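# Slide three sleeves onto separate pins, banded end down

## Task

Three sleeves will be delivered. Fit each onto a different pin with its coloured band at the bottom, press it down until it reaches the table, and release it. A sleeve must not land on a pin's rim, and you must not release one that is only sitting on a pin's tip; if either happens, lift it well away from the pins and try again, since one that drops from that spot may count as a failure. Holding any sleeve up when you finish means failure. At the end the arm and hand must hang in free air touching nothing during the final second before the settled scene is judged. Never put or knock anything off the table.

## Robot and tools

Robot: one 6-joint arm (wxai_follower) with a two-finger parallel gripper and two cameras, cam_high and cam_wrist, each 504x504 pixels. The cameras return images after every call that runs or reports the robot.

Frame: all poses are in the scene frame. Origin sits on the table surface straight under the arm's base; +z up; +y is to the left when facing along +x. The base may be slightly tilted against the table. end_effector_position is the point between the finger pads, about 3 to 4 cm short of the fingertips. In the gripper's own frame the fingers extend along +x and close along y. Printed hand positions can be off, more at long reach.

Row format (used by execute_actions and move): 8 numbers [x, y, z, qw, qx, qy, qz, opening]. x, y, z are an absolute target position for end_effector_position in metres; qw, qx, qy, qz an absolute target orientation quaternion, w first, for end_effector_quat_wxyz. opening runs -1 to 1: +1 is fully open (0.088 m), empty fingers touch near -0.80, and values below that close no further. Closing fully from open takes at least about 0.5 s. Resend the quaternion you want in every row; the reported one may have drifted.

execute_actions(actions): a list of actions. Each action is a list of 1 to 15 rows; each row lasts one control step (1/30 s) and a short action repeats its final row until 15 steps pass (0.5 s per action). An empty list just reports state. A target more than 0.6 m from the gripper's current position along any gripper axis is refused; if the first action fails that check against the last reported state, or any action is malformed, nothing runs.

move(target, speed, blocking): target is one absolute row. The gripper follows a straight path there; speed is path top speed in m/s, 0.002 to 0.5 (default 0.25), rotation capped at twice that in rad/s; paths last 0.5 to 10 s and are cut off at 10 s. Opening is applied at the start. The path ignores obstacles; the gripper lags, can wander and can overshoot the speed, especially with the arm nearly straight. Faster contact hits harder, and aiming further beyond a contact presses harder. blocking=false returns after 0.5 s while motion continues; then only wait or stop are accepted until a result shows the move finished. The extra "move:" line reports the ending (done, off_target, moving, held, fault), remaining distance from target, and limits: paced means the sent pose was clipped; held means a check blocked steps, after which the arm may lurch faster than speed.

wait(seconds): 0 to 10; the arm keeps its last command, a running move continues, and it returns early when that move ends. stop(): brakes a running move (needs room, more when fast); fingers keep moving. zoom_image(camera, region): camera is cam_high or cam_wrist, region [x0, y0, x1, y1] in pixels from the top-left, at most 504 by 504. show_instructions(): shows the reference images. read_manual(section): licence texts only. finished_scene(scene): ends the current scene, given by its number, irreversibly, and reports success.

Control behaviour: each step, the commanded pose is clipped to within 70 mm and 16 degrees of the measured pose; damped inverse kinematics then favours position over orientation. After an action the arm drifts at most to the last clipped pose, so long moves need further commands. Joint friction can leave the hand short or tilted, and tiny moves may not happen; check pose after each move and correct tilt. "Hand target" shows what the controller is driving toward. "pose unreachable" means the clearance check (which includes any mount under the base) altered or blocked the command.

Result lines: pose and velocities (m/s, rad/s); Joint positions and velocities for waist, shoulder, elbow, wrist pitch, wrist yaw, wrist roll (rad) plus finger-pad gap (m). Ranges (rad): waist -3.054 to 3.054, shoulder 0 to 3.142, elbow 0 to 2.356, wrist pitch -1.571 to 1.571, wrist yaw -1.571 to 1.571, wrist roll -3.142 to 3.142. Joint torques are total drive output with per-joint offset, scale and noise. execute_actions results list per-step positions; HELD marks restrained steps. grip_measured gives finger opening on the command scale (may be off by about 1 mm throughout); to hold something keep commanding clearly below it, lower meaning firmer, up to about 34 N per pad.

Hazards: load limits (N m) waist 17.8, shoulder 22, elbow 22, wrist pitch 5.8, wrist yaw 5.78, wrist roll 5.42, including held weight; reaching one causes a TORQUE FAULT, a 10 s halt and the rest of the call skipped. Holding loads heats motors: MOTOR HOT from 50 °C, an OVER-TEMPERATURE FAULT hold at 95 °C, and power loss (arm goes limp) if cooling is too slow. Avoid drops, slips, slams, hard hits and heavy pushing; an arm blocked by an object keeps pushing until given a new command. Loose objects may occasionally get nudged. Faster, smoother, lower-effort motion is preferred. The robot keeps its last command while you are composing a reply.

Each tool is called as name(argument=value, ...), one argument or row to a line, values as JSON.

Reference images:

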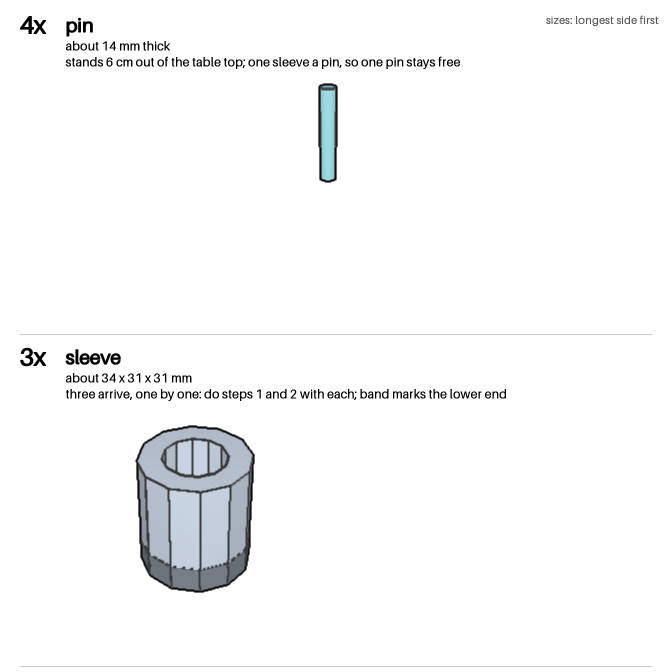

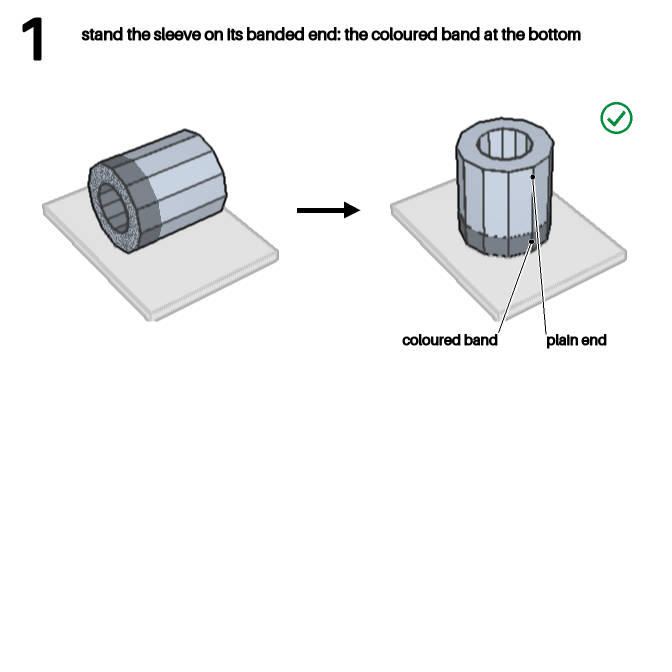

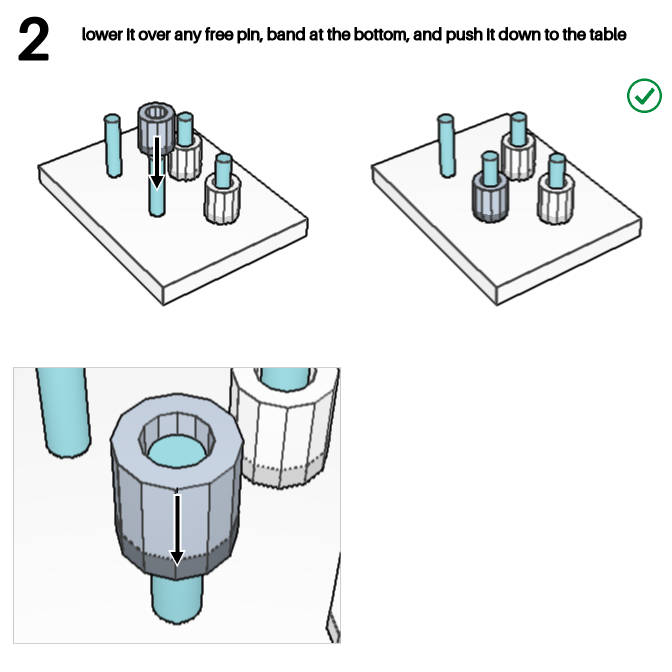

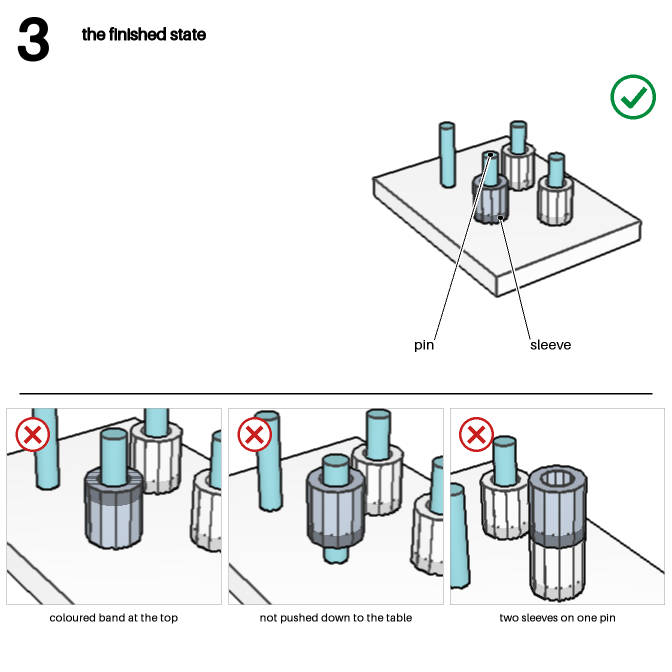

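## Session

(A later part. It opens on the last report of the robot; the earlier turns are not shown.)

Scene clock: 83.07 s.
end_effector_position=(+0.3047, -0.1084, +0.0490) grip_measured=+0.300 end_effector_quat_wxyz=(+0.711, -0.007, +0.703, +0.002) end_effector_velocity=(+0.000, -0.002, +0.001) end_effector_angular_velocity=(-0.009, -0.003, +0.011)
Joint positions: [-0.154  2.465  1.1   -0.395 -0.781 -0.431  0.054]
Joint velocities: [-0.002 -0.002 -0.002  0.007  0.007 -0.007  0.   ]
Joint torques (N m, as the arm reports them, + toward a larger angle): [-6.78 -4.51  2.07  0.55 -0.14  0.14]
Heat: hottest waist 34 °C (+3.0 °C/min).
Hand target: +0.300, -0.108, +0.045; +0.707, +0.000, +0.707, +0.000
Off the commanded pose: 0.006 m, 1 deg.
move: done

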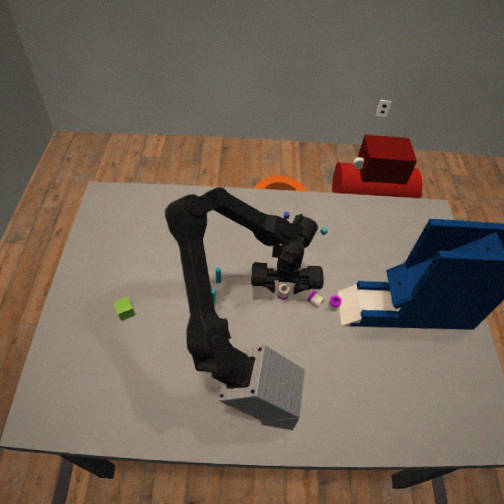

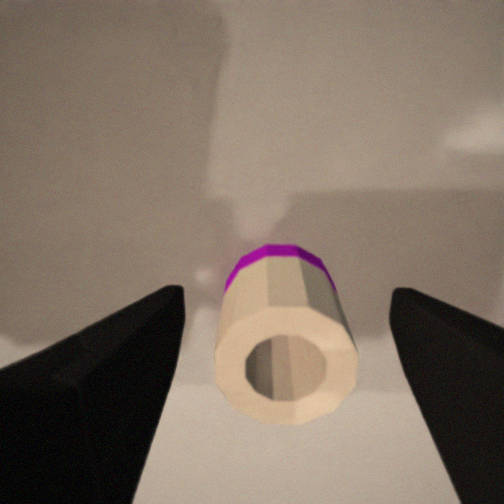

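move(
  target=[0.3047,-0.1084,0.049,0.707,0,0.707,0,-0.5],
)

move(
  target=[0.3,-0.08,0.14,0.707,0,0.707,0,-0.5],
)

move(
  target=[0.3,0.09,0.2,0.707,0,0.707,0,-0.5],
)

Scene clock: 87.00 s.
end_effector_position=(+0.3043, -0.1072, +0.0499) grip_measured=-0.190 end_effector_quat_wxyz=(+0.707, -0.001, +0.707, -0.001) end_effector_velocity=(-0.002, -0.001, +0.001) end_effector_angular_velocity=(-0.005, +0.006, +0.000)
Joint positions: [-0.154  2.466  1.109 -0.419 -0.781 -0.43   0.03 ]
Joint velocities: [-0.002 -0.002 -0.002 -0.007  0.007 -0.007 -0.   ]
Joint torques (N m, as the arm reports them, + toward a larger angle): [-7.28 -4.78  4.02  0.22 -0.12 -0.11]
Heat: hottest waist 34 °C (+2.0 °C/min).
Hand target: +0.305, -0.108, +0.049; +0.707, +0.000, +0.707, +0.000
Off the commanded pose: 0.002 m, 0 deg.
move: done

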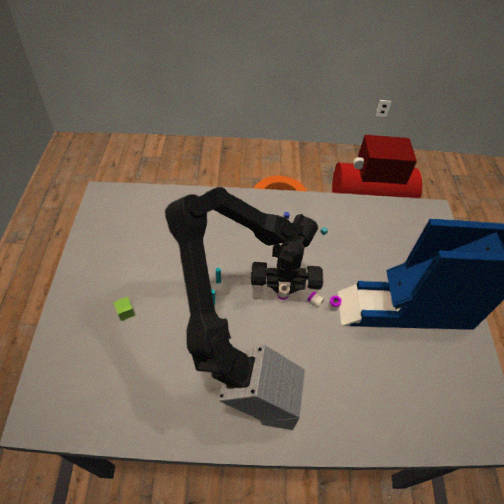

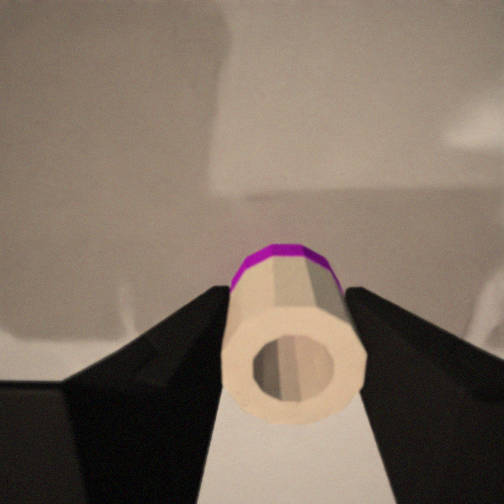

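Scene clock: 87.90 s.
end_effector_position=(+0.2967, -0.0801, +0.1369) grip_measured=-0.190 end_effector_quat_wxyz=(+0.705, +0.007, +0.709, -0.002) end_effector_velocity=(-0.001, +0.004, +0.003) end_effector_angular_velocity=(+0.011, +0.001, +0.012)
Joint positions: [-0.299  2.249  1.143 -0.818 -0.746 -0.62   0.03 ]
Joint velocities: [-0.002 -0.007  0.002 -0.022 -0.007 -0.022 -0.   ]
Joint torques (N m, as the arm reports them, + toward a larger angle): [-6.99 -5.79  5.23  0.15  0.12 -0.17]
Heat: hottest waist 34 °C (+2.0 °C/min).
Hand target: +0.299, -0.080, +0.140; +0.707, -0.001, +0.707, -0.001
Off the commanded pose: 0.005 m, 1 deg.
move: done

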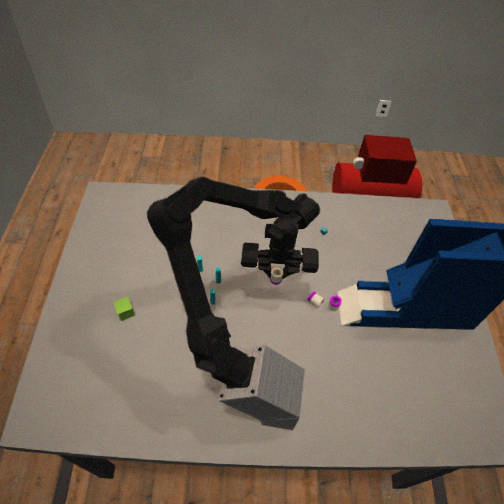

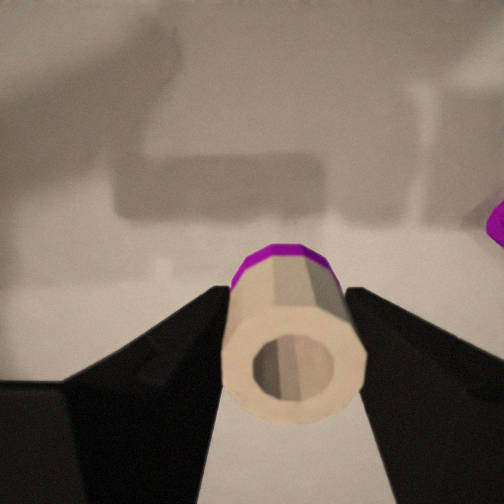

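Scene clock: 89.13 s.
end_effector_position=(+0.2977, +0.0872, +0.1980) grip_measured=-0.190 end_effector_quat_wxyz=(+0.706, +0.003, +0.708, -0.001) end_effector_velocity=(-0.002, +0.002, -0.000) end_effector_angular_velocity=(+0.009, +0.004, +0.004)
Joint positions: [-0.09   1.714  1.142 -1.151 -0.796 -0.341  0.03 ]
Joint velocities: [ 0.002 -0.002 -0.002 -0.007 -0.007 -0.007 -0.   ]
Joint torques (N m, as the arm reports them, + toward a larger angle): [-5.43 -4.22  5.49  0.14 -0.08  0.12]
Heat: hottest waist 34 °C (+2.0 °C/min).
Hand target: +0.299, +0.090, +0.200; +0.708, +0.001, +0.707, +0.001
Off the commanded pose: 0.004 m, 0 deg.
move: done

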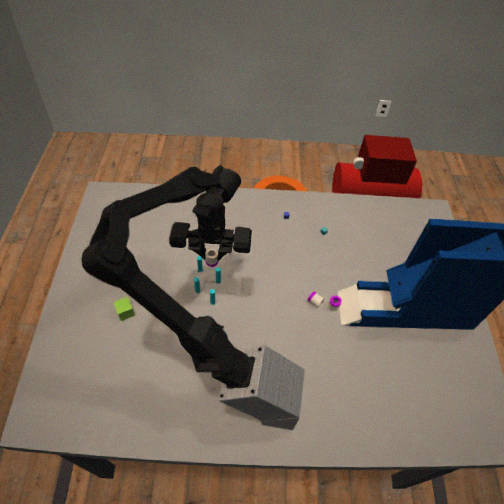

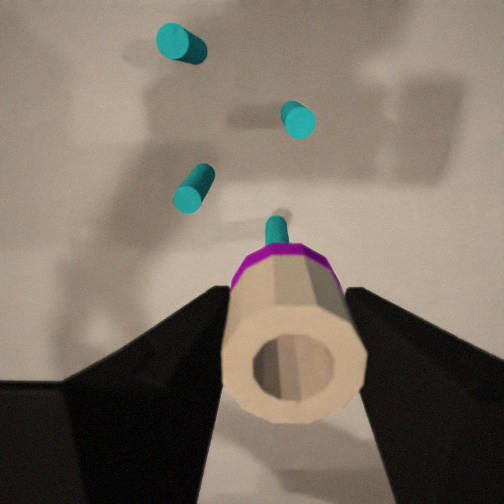

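move(
  target=[0.306,0.074,0.113,0.707,0,0.707,0,-0.5],
  speed=0.1,
)

Scene clock: 93.53 s.
end_effector_position=(+0.3097, +0.0756, +0.1170) grip_measured=-0.190 end_effector_quat_wxyz=(+0.712, -0.005, +0.702, +0.003) end_effector_velocity=(+0.003, +0.001, +0.001) end_effector_angular_velocity=(+0.006, -0.011, -0.000)
Joint positions: [ 0.091  1.802  0.973 -0.681 -0.803 -0.081  0.03 ]
Joint velocities: [-0.002 -0.002  0.002  0.007 -0.007  0.007 -0.   ]
Joint torques (N m, as the arm reports them, + toward a larger angle): [-5.56 -3.58  2.59  0.54 -0.12  0.16]
Heat: hottest waist 34 °C (+1.0 °C/min).
Hand target: +0.306, +0.074, +0.113; +0.707, +0.001, +0.707, +0.001
Off the commanded pose: 0.006 m, 1 deg.
move: done

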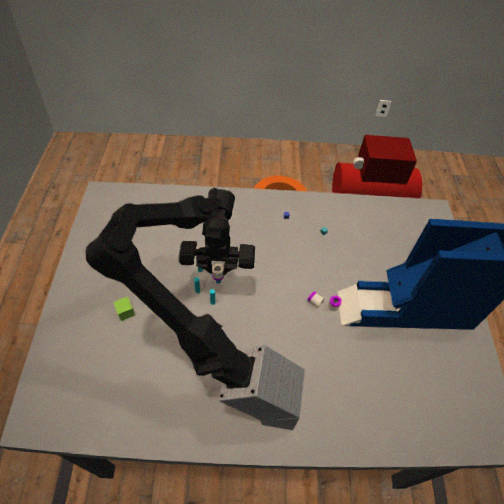

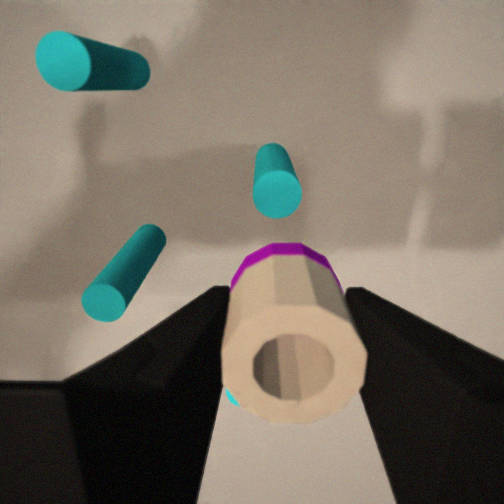

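move(
  target=[0.338,0.078,0.115,0.707,0,0.707,0,-0.5],
  speed=0.05,
)

move(
  target=[0.335,0.077,0.095,0.707,0,0.707,0,-0.5],
  speed=0.015,
)

Scene clock: 96.70 s.
end_effector_position=(+0.3368, +0.0780, +0.1168) grip_measured=-0.190 end_effector_quat_wxyz=(+0.709, -0.002, +0.705, +0.001) end_effector_velocity=(+0.000, -0.001, -0.001) end_effector_angular_velocity=(+0.008, +0.006, -0.003)
Joint positions: [ 0.101  1.886  1.105 -0.73  -0.803 -0.067  0.03 ]
Joint velocities: [-0.002  0.012  0.007 -0.007 -0.007 -0.007 -0.   ]
Joint torques (N m, as the arm reports them, + toward a larger angle): [-6.07 -4.1   4.75  0.13 -0.01  0.16]
Heat: hottest waist 34 °C (+1.0 °C/min).
Hand target: +0.338, +0.078, +0.115; +0.707, -0.000, +0.707, +0.000
Off the commanded pose: 0.002 m, 0 deg.
move: done

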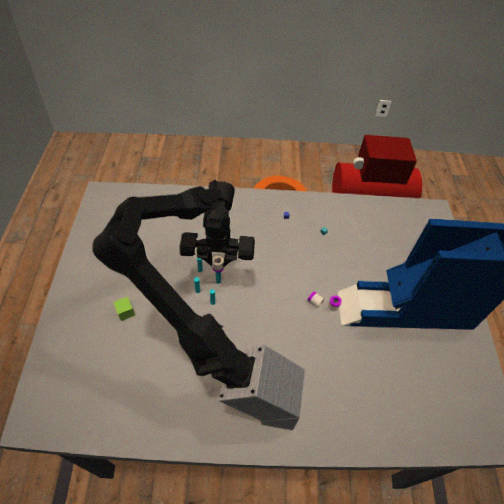

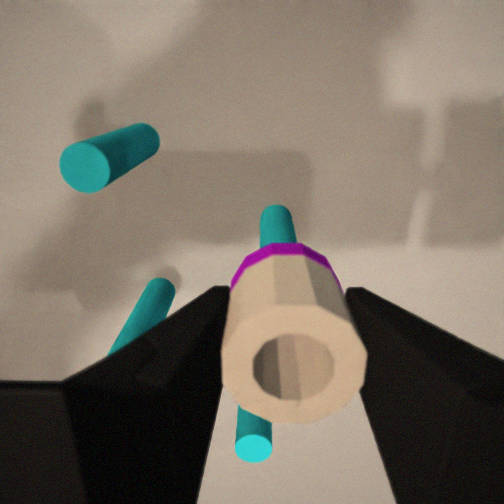

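Scene clock: 98.37 s.
end_effector_position=(+0.3386, +0.0778, +0.1071) grip_measured=-0.190 end_effector_quat_wxyz=(+0.715, +0.005, +0.699, -0.002) end_effector_velocity=(-0.000, +0.001, +0.001) end_effector_angular_velocity=(+0.007, -0.007, -0.004)
Joint positions: [ 0.12   1.89   1.076 -0.65  -0.807 -0.007  0.03 ]
Joint velocities: [-0.002 -0.007 -0.007  0.007 -0.007  0.007 -0.   ]
Joint torques (N m, as the arm reports them, + toward a larger angle): [-4.12 -2.88  2.5   2.37  0.27  0.13]
Heat: hottest waist 34 °C (+1.0 °C/min).
Hand target: +0.335, +0.077, +0.095; +0.707, +0.000, +0.707, +0.000
Off the commanded pose: 0.013 m, 1 deg.
move: off_target

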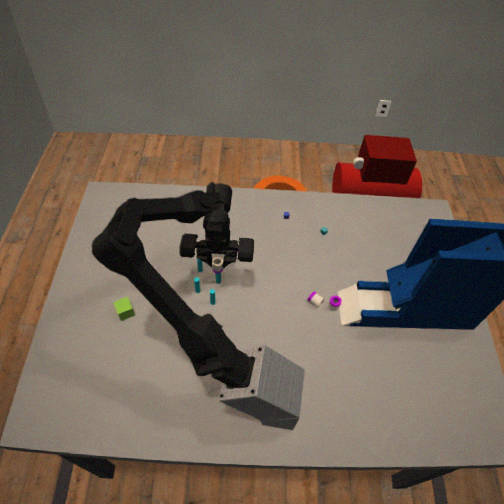

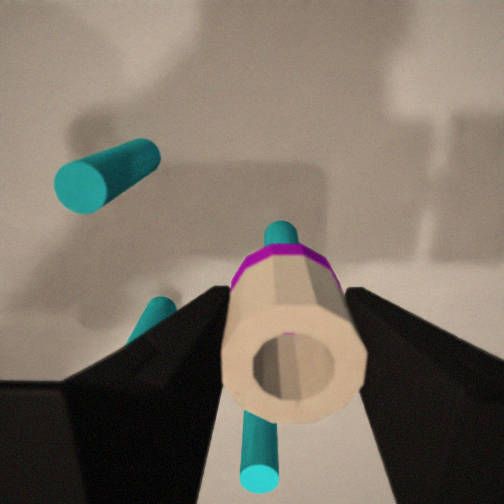

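move(
  target=[0.333,0.075,0.104,0.705,0,0.709,0,-0.5],
  speed=0.006,
)

Scene clock: 105.70 s.
end_effector_position=(+0.3357, +0.0774, +0.1070) grip_measured=-0.190 end_effector_quat_wxyz=(+0.711, -0.001, +0.704, +0.004) end_effector_velocity=(-0.006, +0.000, +0.000) end_effector_angular_velocity=(+0.008, +0.017, -0.014)
Joint positions: [ 0.119  1.893  1.077 -0.669 -0.808 -0.038  0.03 ]
Joint velocities: [-0.002 -0.002 -0.007 -0.022 -0.007 -0.007 -0.   ]
Joint torques (N m, as the arm reports them, + toward a larger angle): [-6.29 -3.67  3.66 -0.31  0.19 -0.14]
Heat: hottest waist 34 °C (+1.0 °C/min).
Hand target: +0.333, +0.075, +0.104; +0.705, +0.000, +0.709, -0.000
Off the commanded pose: 0.005 m, 1 deg.
move: done

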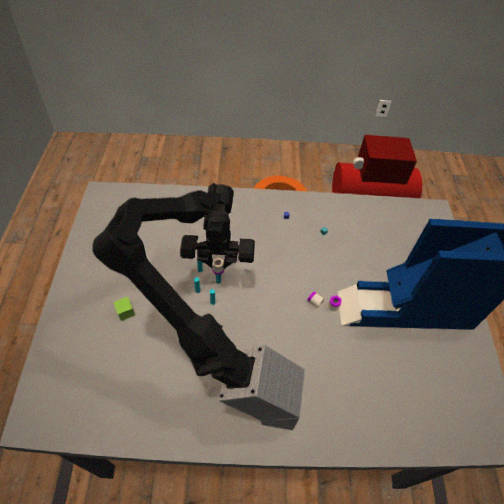

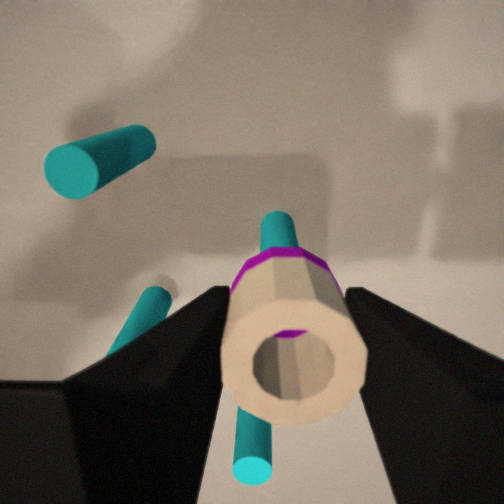

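move(
  target=[0.330,0.075,0.096,0.707,0,0.707,0,-0.7],
  speed=0.015,
)

Scene clock: 109.23 s.
end_effector_position=(+0.3356, +0.0777, +0.1008) grip_measured=-0.190 end_effector_quat_wxyz=(+0.713, -0.004, +0.701, +0.007) end_effector_velocity=(+0.002, +0.000, +0.000) end_effector_angular_velocity=(+0.007, -0.014, +0.018)
Joint positions: [ 0.134  1.893  1.056 -0.622 -0.806 -0.017  0.03 ]
Joint velocities: [-0.002 -0.002 -0.007  0.022 -0.007 -0.007 -0.   ]
Joint torques (N m, as the arm reports them, + toward a larger angle): [-5.91 -4.19  2.08  0.32  0.17  0.1 ]
Heat: hottest waist 34 °C (+1.0 °C/min).
Hand target: +0.330, +0.075, +0.096; +0.707, +0.000, +0.707, +0.000
Off the commanded pose: 0.008 m, 1 deg.
move: done

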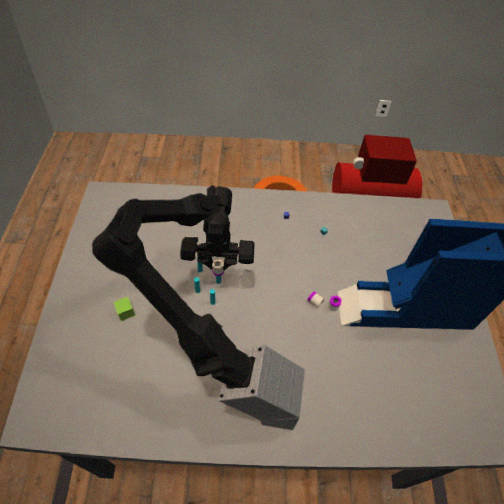

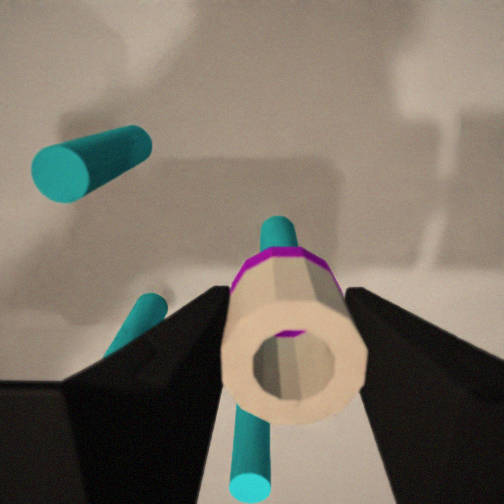

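In.

move(
  target=[0.332,0.076,0.042,0.707,0,0.707,0,-0.6],
  speed=0.03,
)

Scene clock: 116.40 s.
end_effector_position=(+0.3365, +0.0788, +0.0481) grip_measured=-0.190 end_effector_quat_wxyz=(+0.713, -0.001, +0.701, +0.005) end_effector_velocity=(+0.002, +0.002, +0.002) end_effector_angular_velocity=(+0.008, -0.009, -0.000)
Joint positions: [ 0.252  1.981  0.999 -0.36  -0.788  0.154  0.03 ]
Joint velocities: [-0.002 -0.007 -0.002  0.007 -0.007  0.007 -0.   ]
Joint torques (N m, as the arm reports them, + toward a larger angle): [-5.61 -3.82  1.91  1.01  0.15  0.12]
Heat: hottest waist 34 °C (+1.0 °C/min).
Hand target: +0.332, +0.076, +0.042; +0.707, +0.001, +0.707, +0.001
Off the commanded pose: 0.008 m, 1 deg.
move: done

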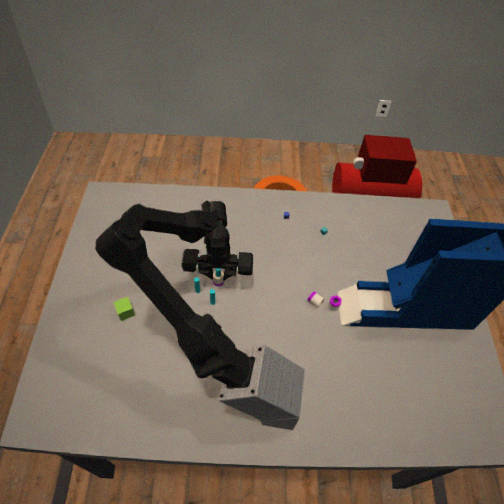

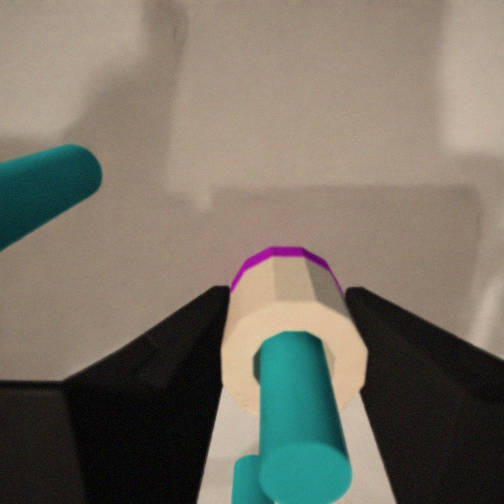

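move(
  target=[0.336,0.078,0.049,0.707,0,0.707,0,0.1],
)

move(
  target=[0.338,0.078,0.12,0.707,0,0.707,0,0.1],
  speed=0.15,
)

move(
  target=[0.285,-0.198,0.1,0.299,0.641,0.299,-0.641,0.25],
  speed=0.4,
)

Scene clock: 124.40 s.
end_effector_position=(+0.3345, +0.0787, +0.0492) grip_measured=+0.099 end_effector_quat_wxyz=(+0.707, +0.001, +0.707, -0.001) end_effector_velocity=(-0.004, +0.001, +0.002) end_effector_angular_velocity=(+0.019, +0.013, -0.013)
Joint positions: [ 0.251  1.982  1.009 -0.393 -0.785  0.147  0.044]
Joint velocities: [-0.007 -0.002 -0.002 -0.022 -0.022 -0.007  0.   ]
Joint torques (N m, as the arm reports them, + toward a larger angle): [-6.8  -4.58  3.82  0.2  -0.01 -0.18]
Heat: hottest waist 34 °C (+0.0 °C/min).
Hand target: +0.336, +0.078, +0.049; +0.707, +0.000, +0.707, +0.000
Off the commanded pose: 0.002 m, 0 deg.
move: done

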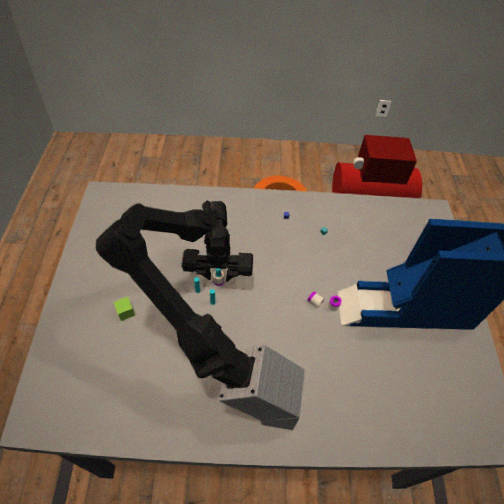

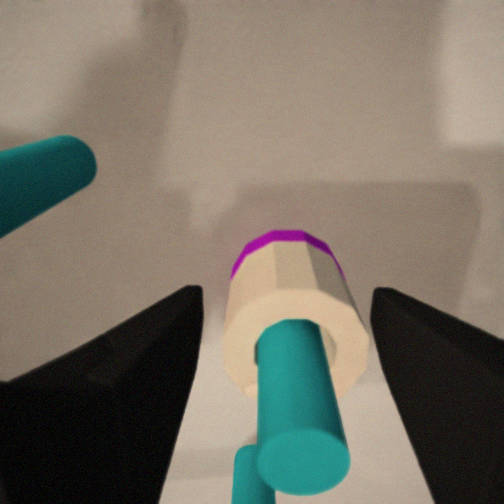

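Scene clock: 125.30 s.
end_effector_position=(+0.3350, +0.0752, +0.1173) grip_measured=+0.100 end_effector_quat_wxyz=(+0.704, +0.002, +0.710, -0.006) end_effector_velocity=(-0.001, +0.002, +0.002) end_effector_angular_velocity=(+0.008, +0.006, +0.011)
Joint positions: [ 0.095  1.895  1.113 -0.754 -0.798 -0.073  0.044]
Joint velocities: [-0.002 -0.002  0.007 -0.022 -0.007 -0.022  0.   ]
Joint torques (N m, as the arm reports them, + toward a larger angle): [-6.66 -5.37  4.86  0.19 -0.15 -0.2 ]
Heat: hottest waist 34 °C (+0.0 °C/min).
Hand target: +0.338, +0.078, +0.120; +0.707, -0.001, +0.707, -0.001
Off the commanded pose: 0.005 m, 1 deg.
move: done

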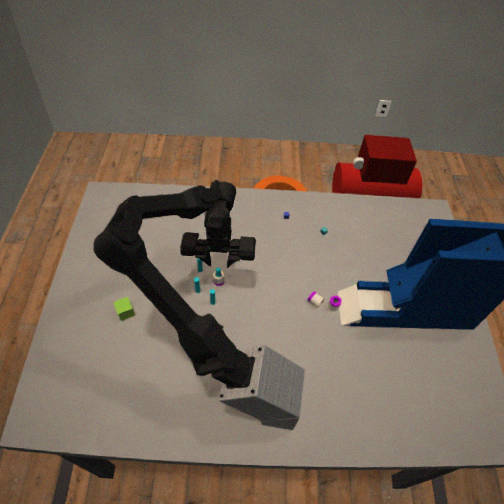

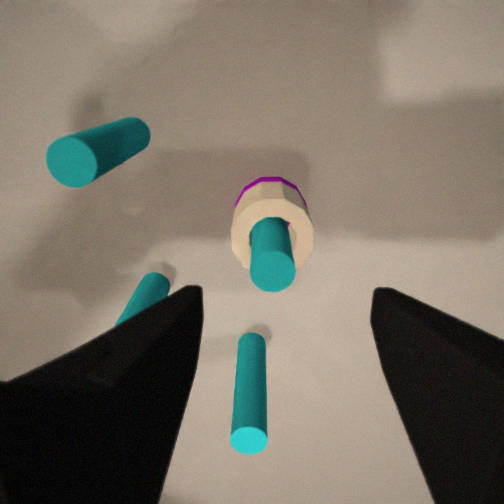

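Scene clock: 128.60 s.
end_effector_position=(+0.2864, -0.1964, +0.1024) grip_measured=+0.250 end_effector_quat_wxyz=(+0.304, +0.640, +0.300, -0.639) end_effector_velocity=(+0.006, +0.000, +0.002) end_effector_angular_velocity=(+0.006, -0.027, +0.017)
Joint positions: [-0.441  2.661  1.38  -0.738 -0.687  1.466  0.051]
Joint velocities: [-0.002 -0.002  0.007  0.007 -0.022 -0.007 -0.   ]
Joint torques (N m, as the arm reports them, + toward a larger angle): [-7.1  -5.42  5.32  0.13  0.23  0.17]
Heat: hottest waist 35 °C (+1.0 °C/min).
Hand target: +0.285, -0.199, +0.101; +0.300, +0.639, +0.297, -0.643
Off the commanded pose: 0.003 m, 1 deg.
move: done

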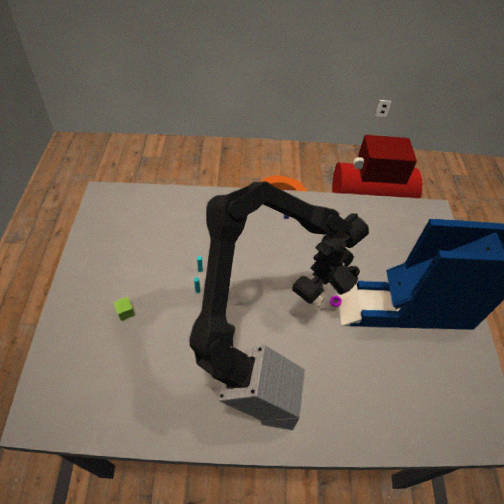

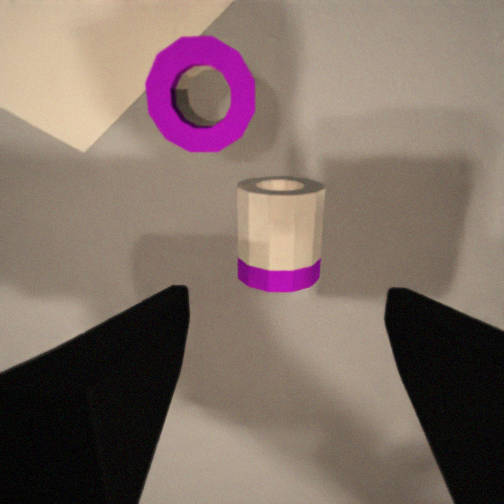

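move(
  target=[0.277,-0.203,0.04,0.299,0.641,0.299,-0.641,0.25],
  speed=0.07,
)

move(
  target=[0.28,-0.203,0.043,0.299,0.641,0.299,-0.641,-0.5],
)

move(
  target=[0.29,-0.17,0.09,0.5,0.5,0.5,-0.5,-0.5],
)

move(
  target=[0.3,-0.13,0.06,0.69,0.153,0.153,-0.69,-0.5],
  speed=0.3,
)

move(
  target=[0.3,-0.13,0.036,0.69,0.153,0.153,-0.69,-0.35],
  speed=0.025,
)

Scene clock: 137.77 s.
end_effector_position=(+0.2819, -0.2043, +0.0448) grip_measured=+0.250 end_effector_quat_wxyz=(+0.308, +0.640, +0.298, -0.638) end_effector_velocity=(+0.002, -0.001, +0.000) end_effector_angular_velocity=(-0.011, -0.001, +0.002)
Joint positions: [-0.351  2.769  1.328 -0.498 -0.723  1.578  0.051]
Joint velocities: [ 0.002 -0.002  0.002  0.007  0.007  0.007 -0.   ]
Joint torques (N m, as the arm reports them, + toward a larger angle): [-6.74 -5.54  2.63  0.52 -0.09  0.16]
Heat: hottest waist 35 °C (+1.0 °C/min).
Hand target: +0.277, -0.203, +0.040; +0.299, +0.641, +0.299, -0.641
Off the commanded pose: 0.007 m, 1 deg.
move: done

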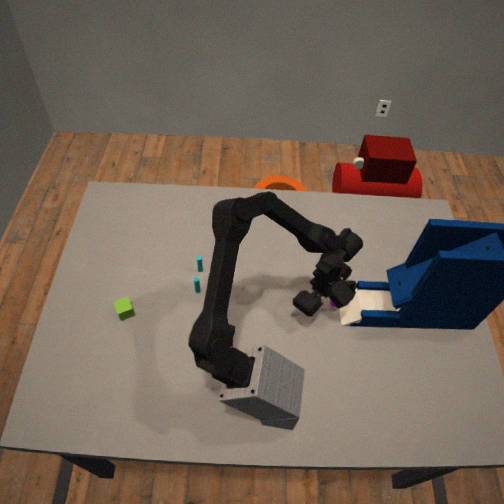

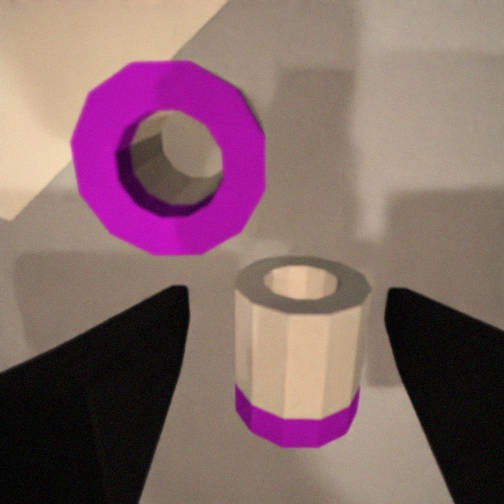

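Scene clock: 138.47 s.
end_effector_position=(+0.2803, -0.2031, +0.0448) grip_measured=-0.189 end_effector_quat_wxyz=(+0.302, +0.640, +0.298, -0.640) end_effector_velocity=(-0.001, +0.005, +0.001) end_effector_angular_velocity=(+0.027, -0.003, -0.023)
Joint positions: [-0.352  2.769  1.328 -0.509 -0.724  1.578  0.03 ]
Joint velocities: [-0.002 -0.002 -0.002 -0.022 -0.022  0.007  0.   ]
Joint torques (N m, as the arm reports them, + toward a larger angle): [-6.93 -5.89  3.95  0.18 -0.03  0.11]
Heat: hottest waist 35 °C (+1.0 °C/min).
Hand target: +0.280, -0.203, +0.043; +0.299, +0.641, +0.299, -0.641
Off the commanded pose: 0.002 m, 0 deg.
move: done

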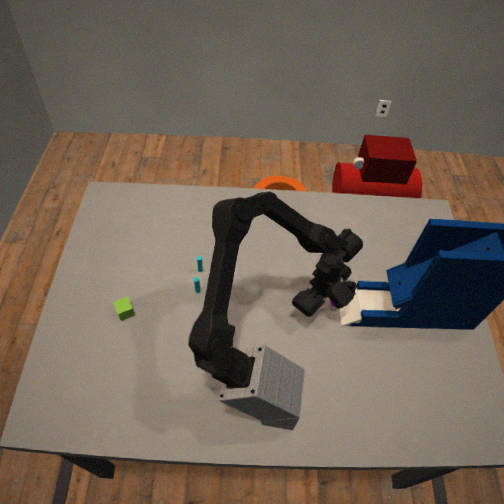

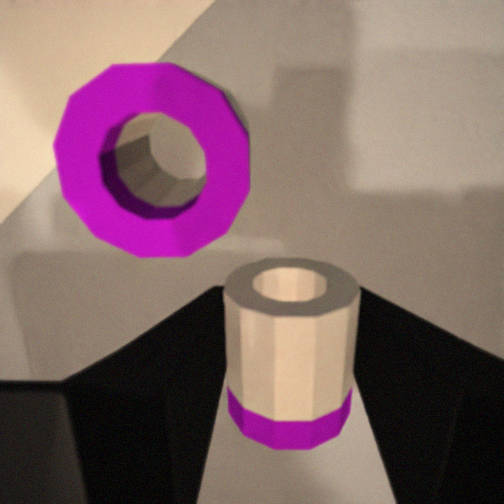

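Scene clock: 140.27 s.
end_effector_position=(+0.2912, -0.1711, +0.0884) grip_measured=-0.189 end_effector_quat_wxyz=(+0.499, +0.502, +0.499, -0.500) end_effector_velocity=(-0.002, +0.001, -0.000) end_effector_angular_velocity=(+0.011, +0.000, +0.027)
Joint positions: [-0.369  2.605  1.295 -0.66  -0.722  0.863  0.03 ]
Joint velocities: [-0.002  0.002 -0.002 -0.007 -0.007 -0.037  0.   ]
Joint torques (N m, as the arm reports them, + toward a larger angle): [-7.37 -7.21  2.98  0.18  0.22 -0.17]
Heat: hottest waist 35 °C (+1.0 °C/min).
Hand target: +0.290, -0.170, +0.090; +0.500, +0.500, +0.500, -0.500
Off the commanded pose: 0.002 m, 0 deg.
move: done

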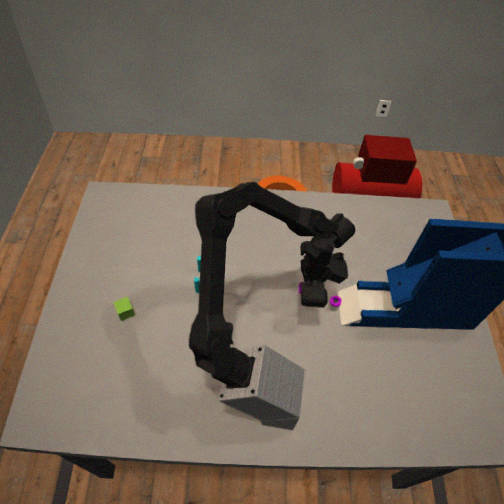

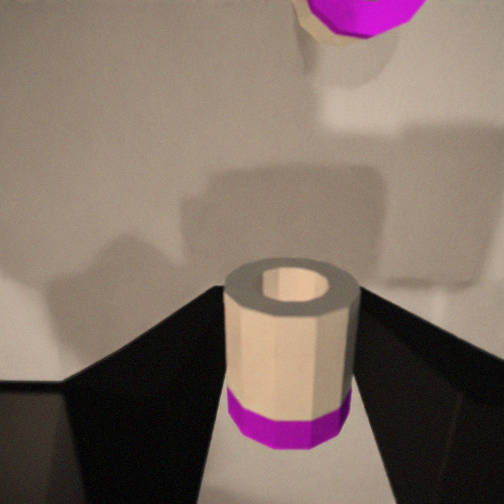

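Scene clock: 142.67 s.
end_effector_position=(+0.3014, -0.1279, +0.0616) grip_measured=-0.190 end_effector_quat_wxyz=(+0.690, +0.158, +0.157, -0.689) end_effector_velocity=(+0.000, +0.001, +0.000) end_effector_angular_velocity=(+0.007, +0.020, +0.005)
Joint positions: [ 0.268  2.288  0.912 -0.132  0.332  1.697  0.03 ]
Joint velocities: [-0.002 -0.002  0.002 -0.007 -0.007 -0.022  0.   ]
Joint torques (N m, as the arm reports them, + toward a larger angle): [-6.35 -3.93  1.64 -0.05  0.84  0.17]
Heat: hottest waist 35 °C (+1.0 °C/min).
Hand target: +0.301, -0.129, +0.060; +0.689, +0.155, +0.155, -0.690
Off the commanded pose: 0.003 m, 1 deg.
move: done

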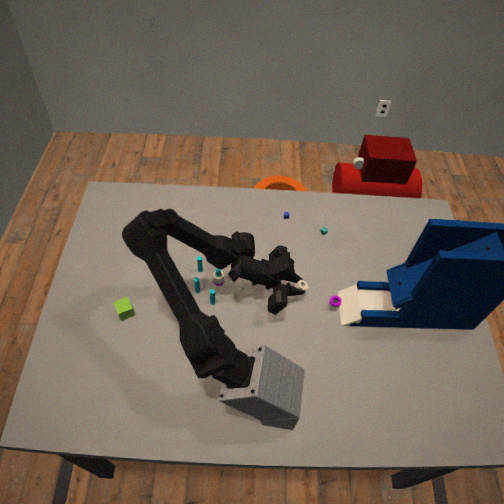

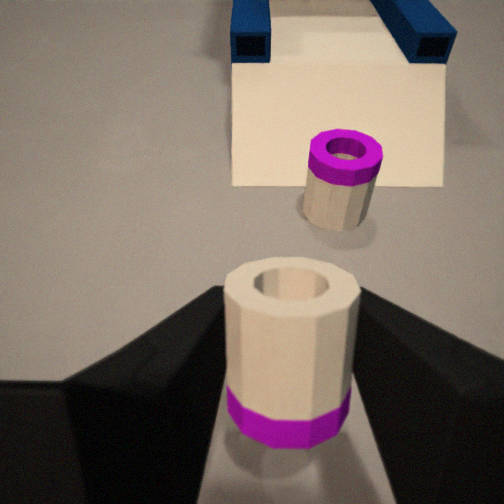

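Scene clock: 143.93 s.
end_effector_position=(+0.3004, -0.1295, +0.0398) grip_measured=-0.190 end_effector_quat_wxyz=(+0.691, +0.154, +0.152, -0.690) end_effector_velocity=(-0.001, -0.001, +0.001) end_effector_angular_velocity=(-0.009, +0.009, -0.002)
Joint positions: [ 0.321  2.36   0.945 -0.115  0.348  1.755  0.03 ]
Joint velocities: [-0.002  0.002  0.002 -0.007  0.007 -0.007 -0.   ]
Joint torques (N m, as the arm reports them, + toward a larger angle): [-6.05 -3.65  1.16  0.23  0.63  0.15]
Heat: hottest waist 35 °C (+1.0 °C/min).
Hand target: +0.300, -0.130, +0.036; +0.690, +0.153, +0.154, -0.690
Off the commanded pose: 0.004 m, 0 deg.
move: done

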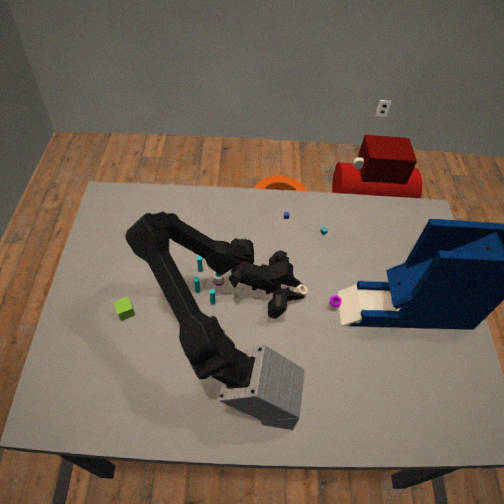

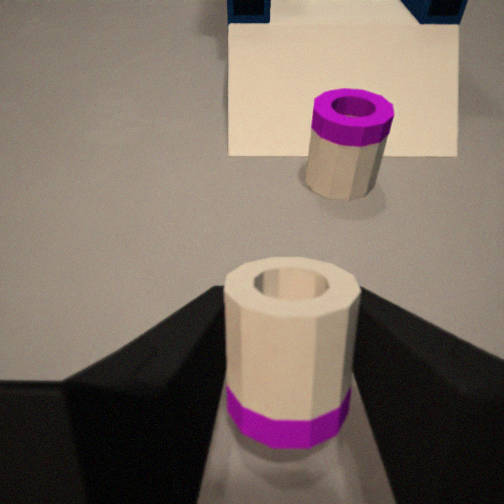

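move(
  target=[0.3,-0.13,0.04,0.69,0.153,0.153,-0.69,0.3],
)

move(
  target=[0.3,-0.13,0.085,0.69,0.153,0.153,-0.69,0.3],
)

move(
  target=[0.3,-0.144,0.085,0.707,0,0.707,0,0.3],
  speed=0.4,
)

move(
  target=[0.3,-0.144,0.045,0.707,0,0.707,0,0.3],
  speed=0.06,
)

Scene clock: 147.97 s.
end_effector_position=(+0.3005, -0.1297, +0.0399) grip_measured=+0.299 end_effector_quat_wxyz=(+0.691, +0.154, +0.151, -0.690) end_effector_velocity=(-0.002, +0.000, +0.000) end_effector_angular_velocity=(+0.006, +0.011, -0.005)
Joint positions: [ 0.32   2.361  0.946 -0.115  0.348  1.756  0.054]
Joint velocities: [-0.002 -0.002 -0.002 -0.007 -0.007 -0.007 -0.   ]
Joint torques (N m, as the arm reports them, + toward a larger angle): [-6.91 -4.86  0.35  0.09  0.6  -0.16]
Heat: hottest waist 35 °C (+1.0 °C/min).
Hand target: +0.300, -0.130, +0.040; +0.690, +0.153, +0.153, -0.690
Off the commanded pose: 0.001 m, 0 deg.
move: done

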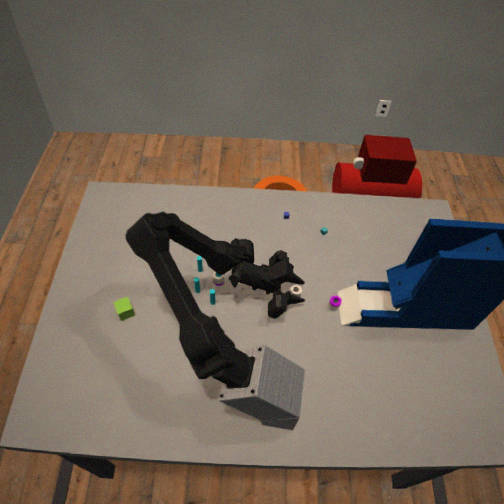

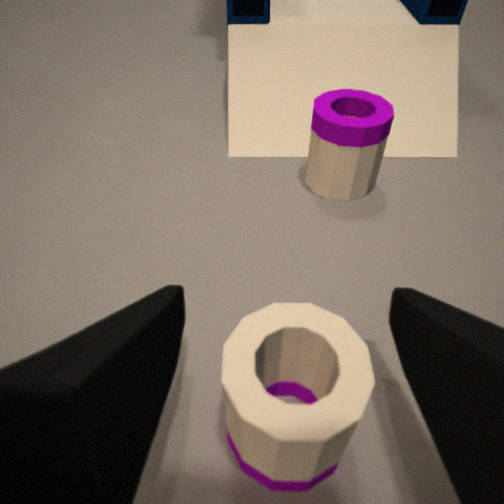

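Scene clock: 148.77 s.
end_effector_position=(+0.3010, -0.1312, +0.0844) grip_measured=+0.300 end_effector_quat_wxyz=(+0.691, +0.152, +0.149, -0.691) end_effector_velocity=(-0.005, +0.002, +0.002) end_effector_angular_velocity=(+0.006, +0.017, -0.011)
Joint positions: [ 0.216  2.235  0.889 -0.147  0.347  1.646  0.054]
Joint velocities: [-0.002 -0.012 -0.007 -0.022 -0.007 -0.007  0.   ]
Joint torques (N m, as the arm reports them, + toward a larger angle): [-6.77 -5.41  0.58  0.03  0.5  -0.14]
Heat: hottest waist 35 °C (+1.0 °C/min).
Hand target: +0.300, -0.130, +0.085; +0.691, +0.153, +0.152, -0.690
Off the commanded pose: 0.002 m, 0 deg.
move: done

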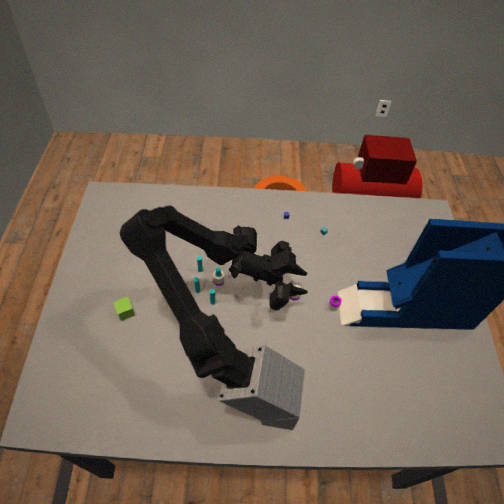

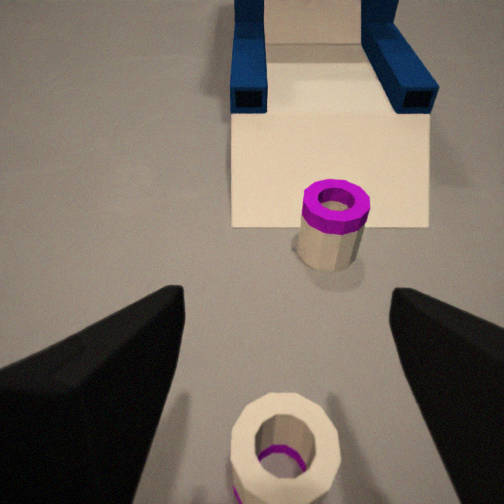

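Scene clock: 151.63 s.
end_effector_position=(+0.2990, -0.1438, +0.0863) grip_measured=+0.300 end_effector_quat_wxyz=(+0.708, -0.004, +0.706, -0.004) end_effector_velocity=(-0.001, +0.003, +0.002) end_effector_angular_velocity=(+0.017, +0.010, +0.017)
Joint positions: [-0.303  2.515  1.222 -0.612 -0.734 -0.623  0.054]
Joint velocities: [-0.002  0.002  0.012 -0.037 -0.007 -0.037 -0.   ]
Joint torques (N m, as the arm reports them, + toward a larger angle): [-7.38 -4.99  4.66  0.24 -0.17 -0.14]
Heat: hottest waist 35 °C (+1.0 °C/min).
Hand target: +0.299, -0.145, +0.085; +0.708, -0.003, +0.707, -0.001
Off the commanded pose: 0.002 m, 1 deg.
move: done

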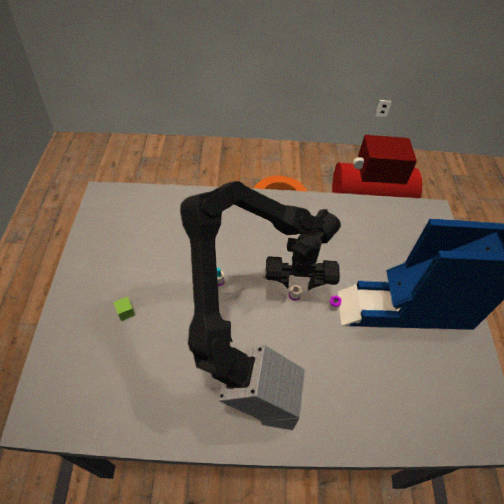

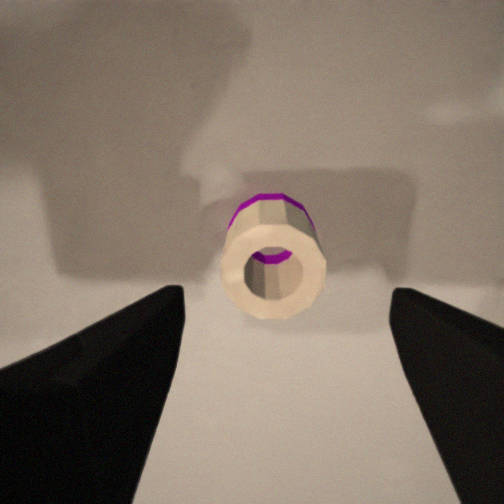

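Scene clock: 152.67 s.
end_effector_position=(+0.3048, -0.1446, +0.0495) grip_measured=+0.300 end_effector_quat_wxyz=(+0.711, -0.008, +0.703, +0.001) end_effector_velocity=(+0.004, -0.001, +0.001) end_effector_angular_velocity=(-0.002, -0.019, +0.006)
Joint positions: [-0.225  2.583  1.206 -0.451 -0.764 -0.527  0.054]
Joint velocities: [-0.002 -0.002 -0.002  0.022 -0.007  0.007 -0.   ]
Joint torques (N m, as the arm reports them, + toward a larger angle): [-7.01 -4.95  2.26  0.58 -0.18  0.15]
Heat: hottest waist 35 °C (+1.0 °C/min).
Hand target: +0.300, -0.144, +0.045; +0.707, +0.000, +0.707, +0.000
Off the commanded pose: 0.007 m, 1 deg.
move: done

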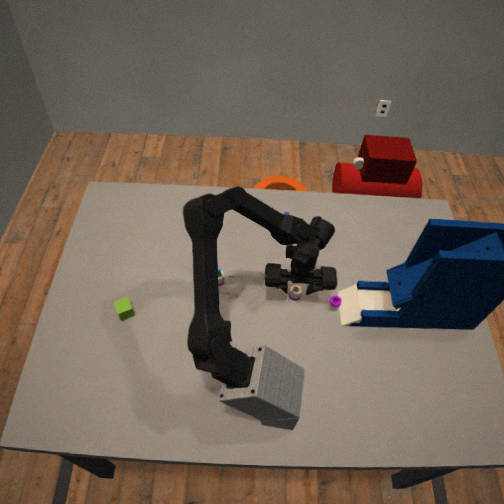

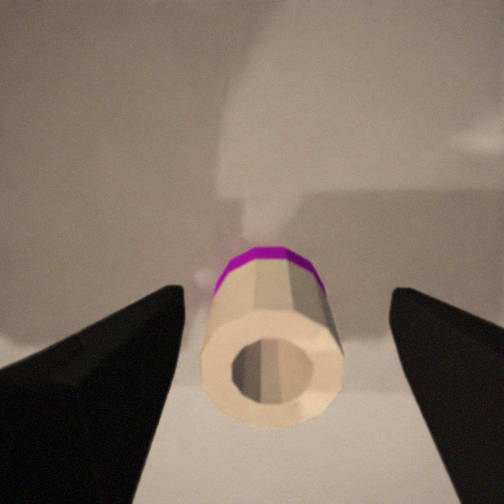

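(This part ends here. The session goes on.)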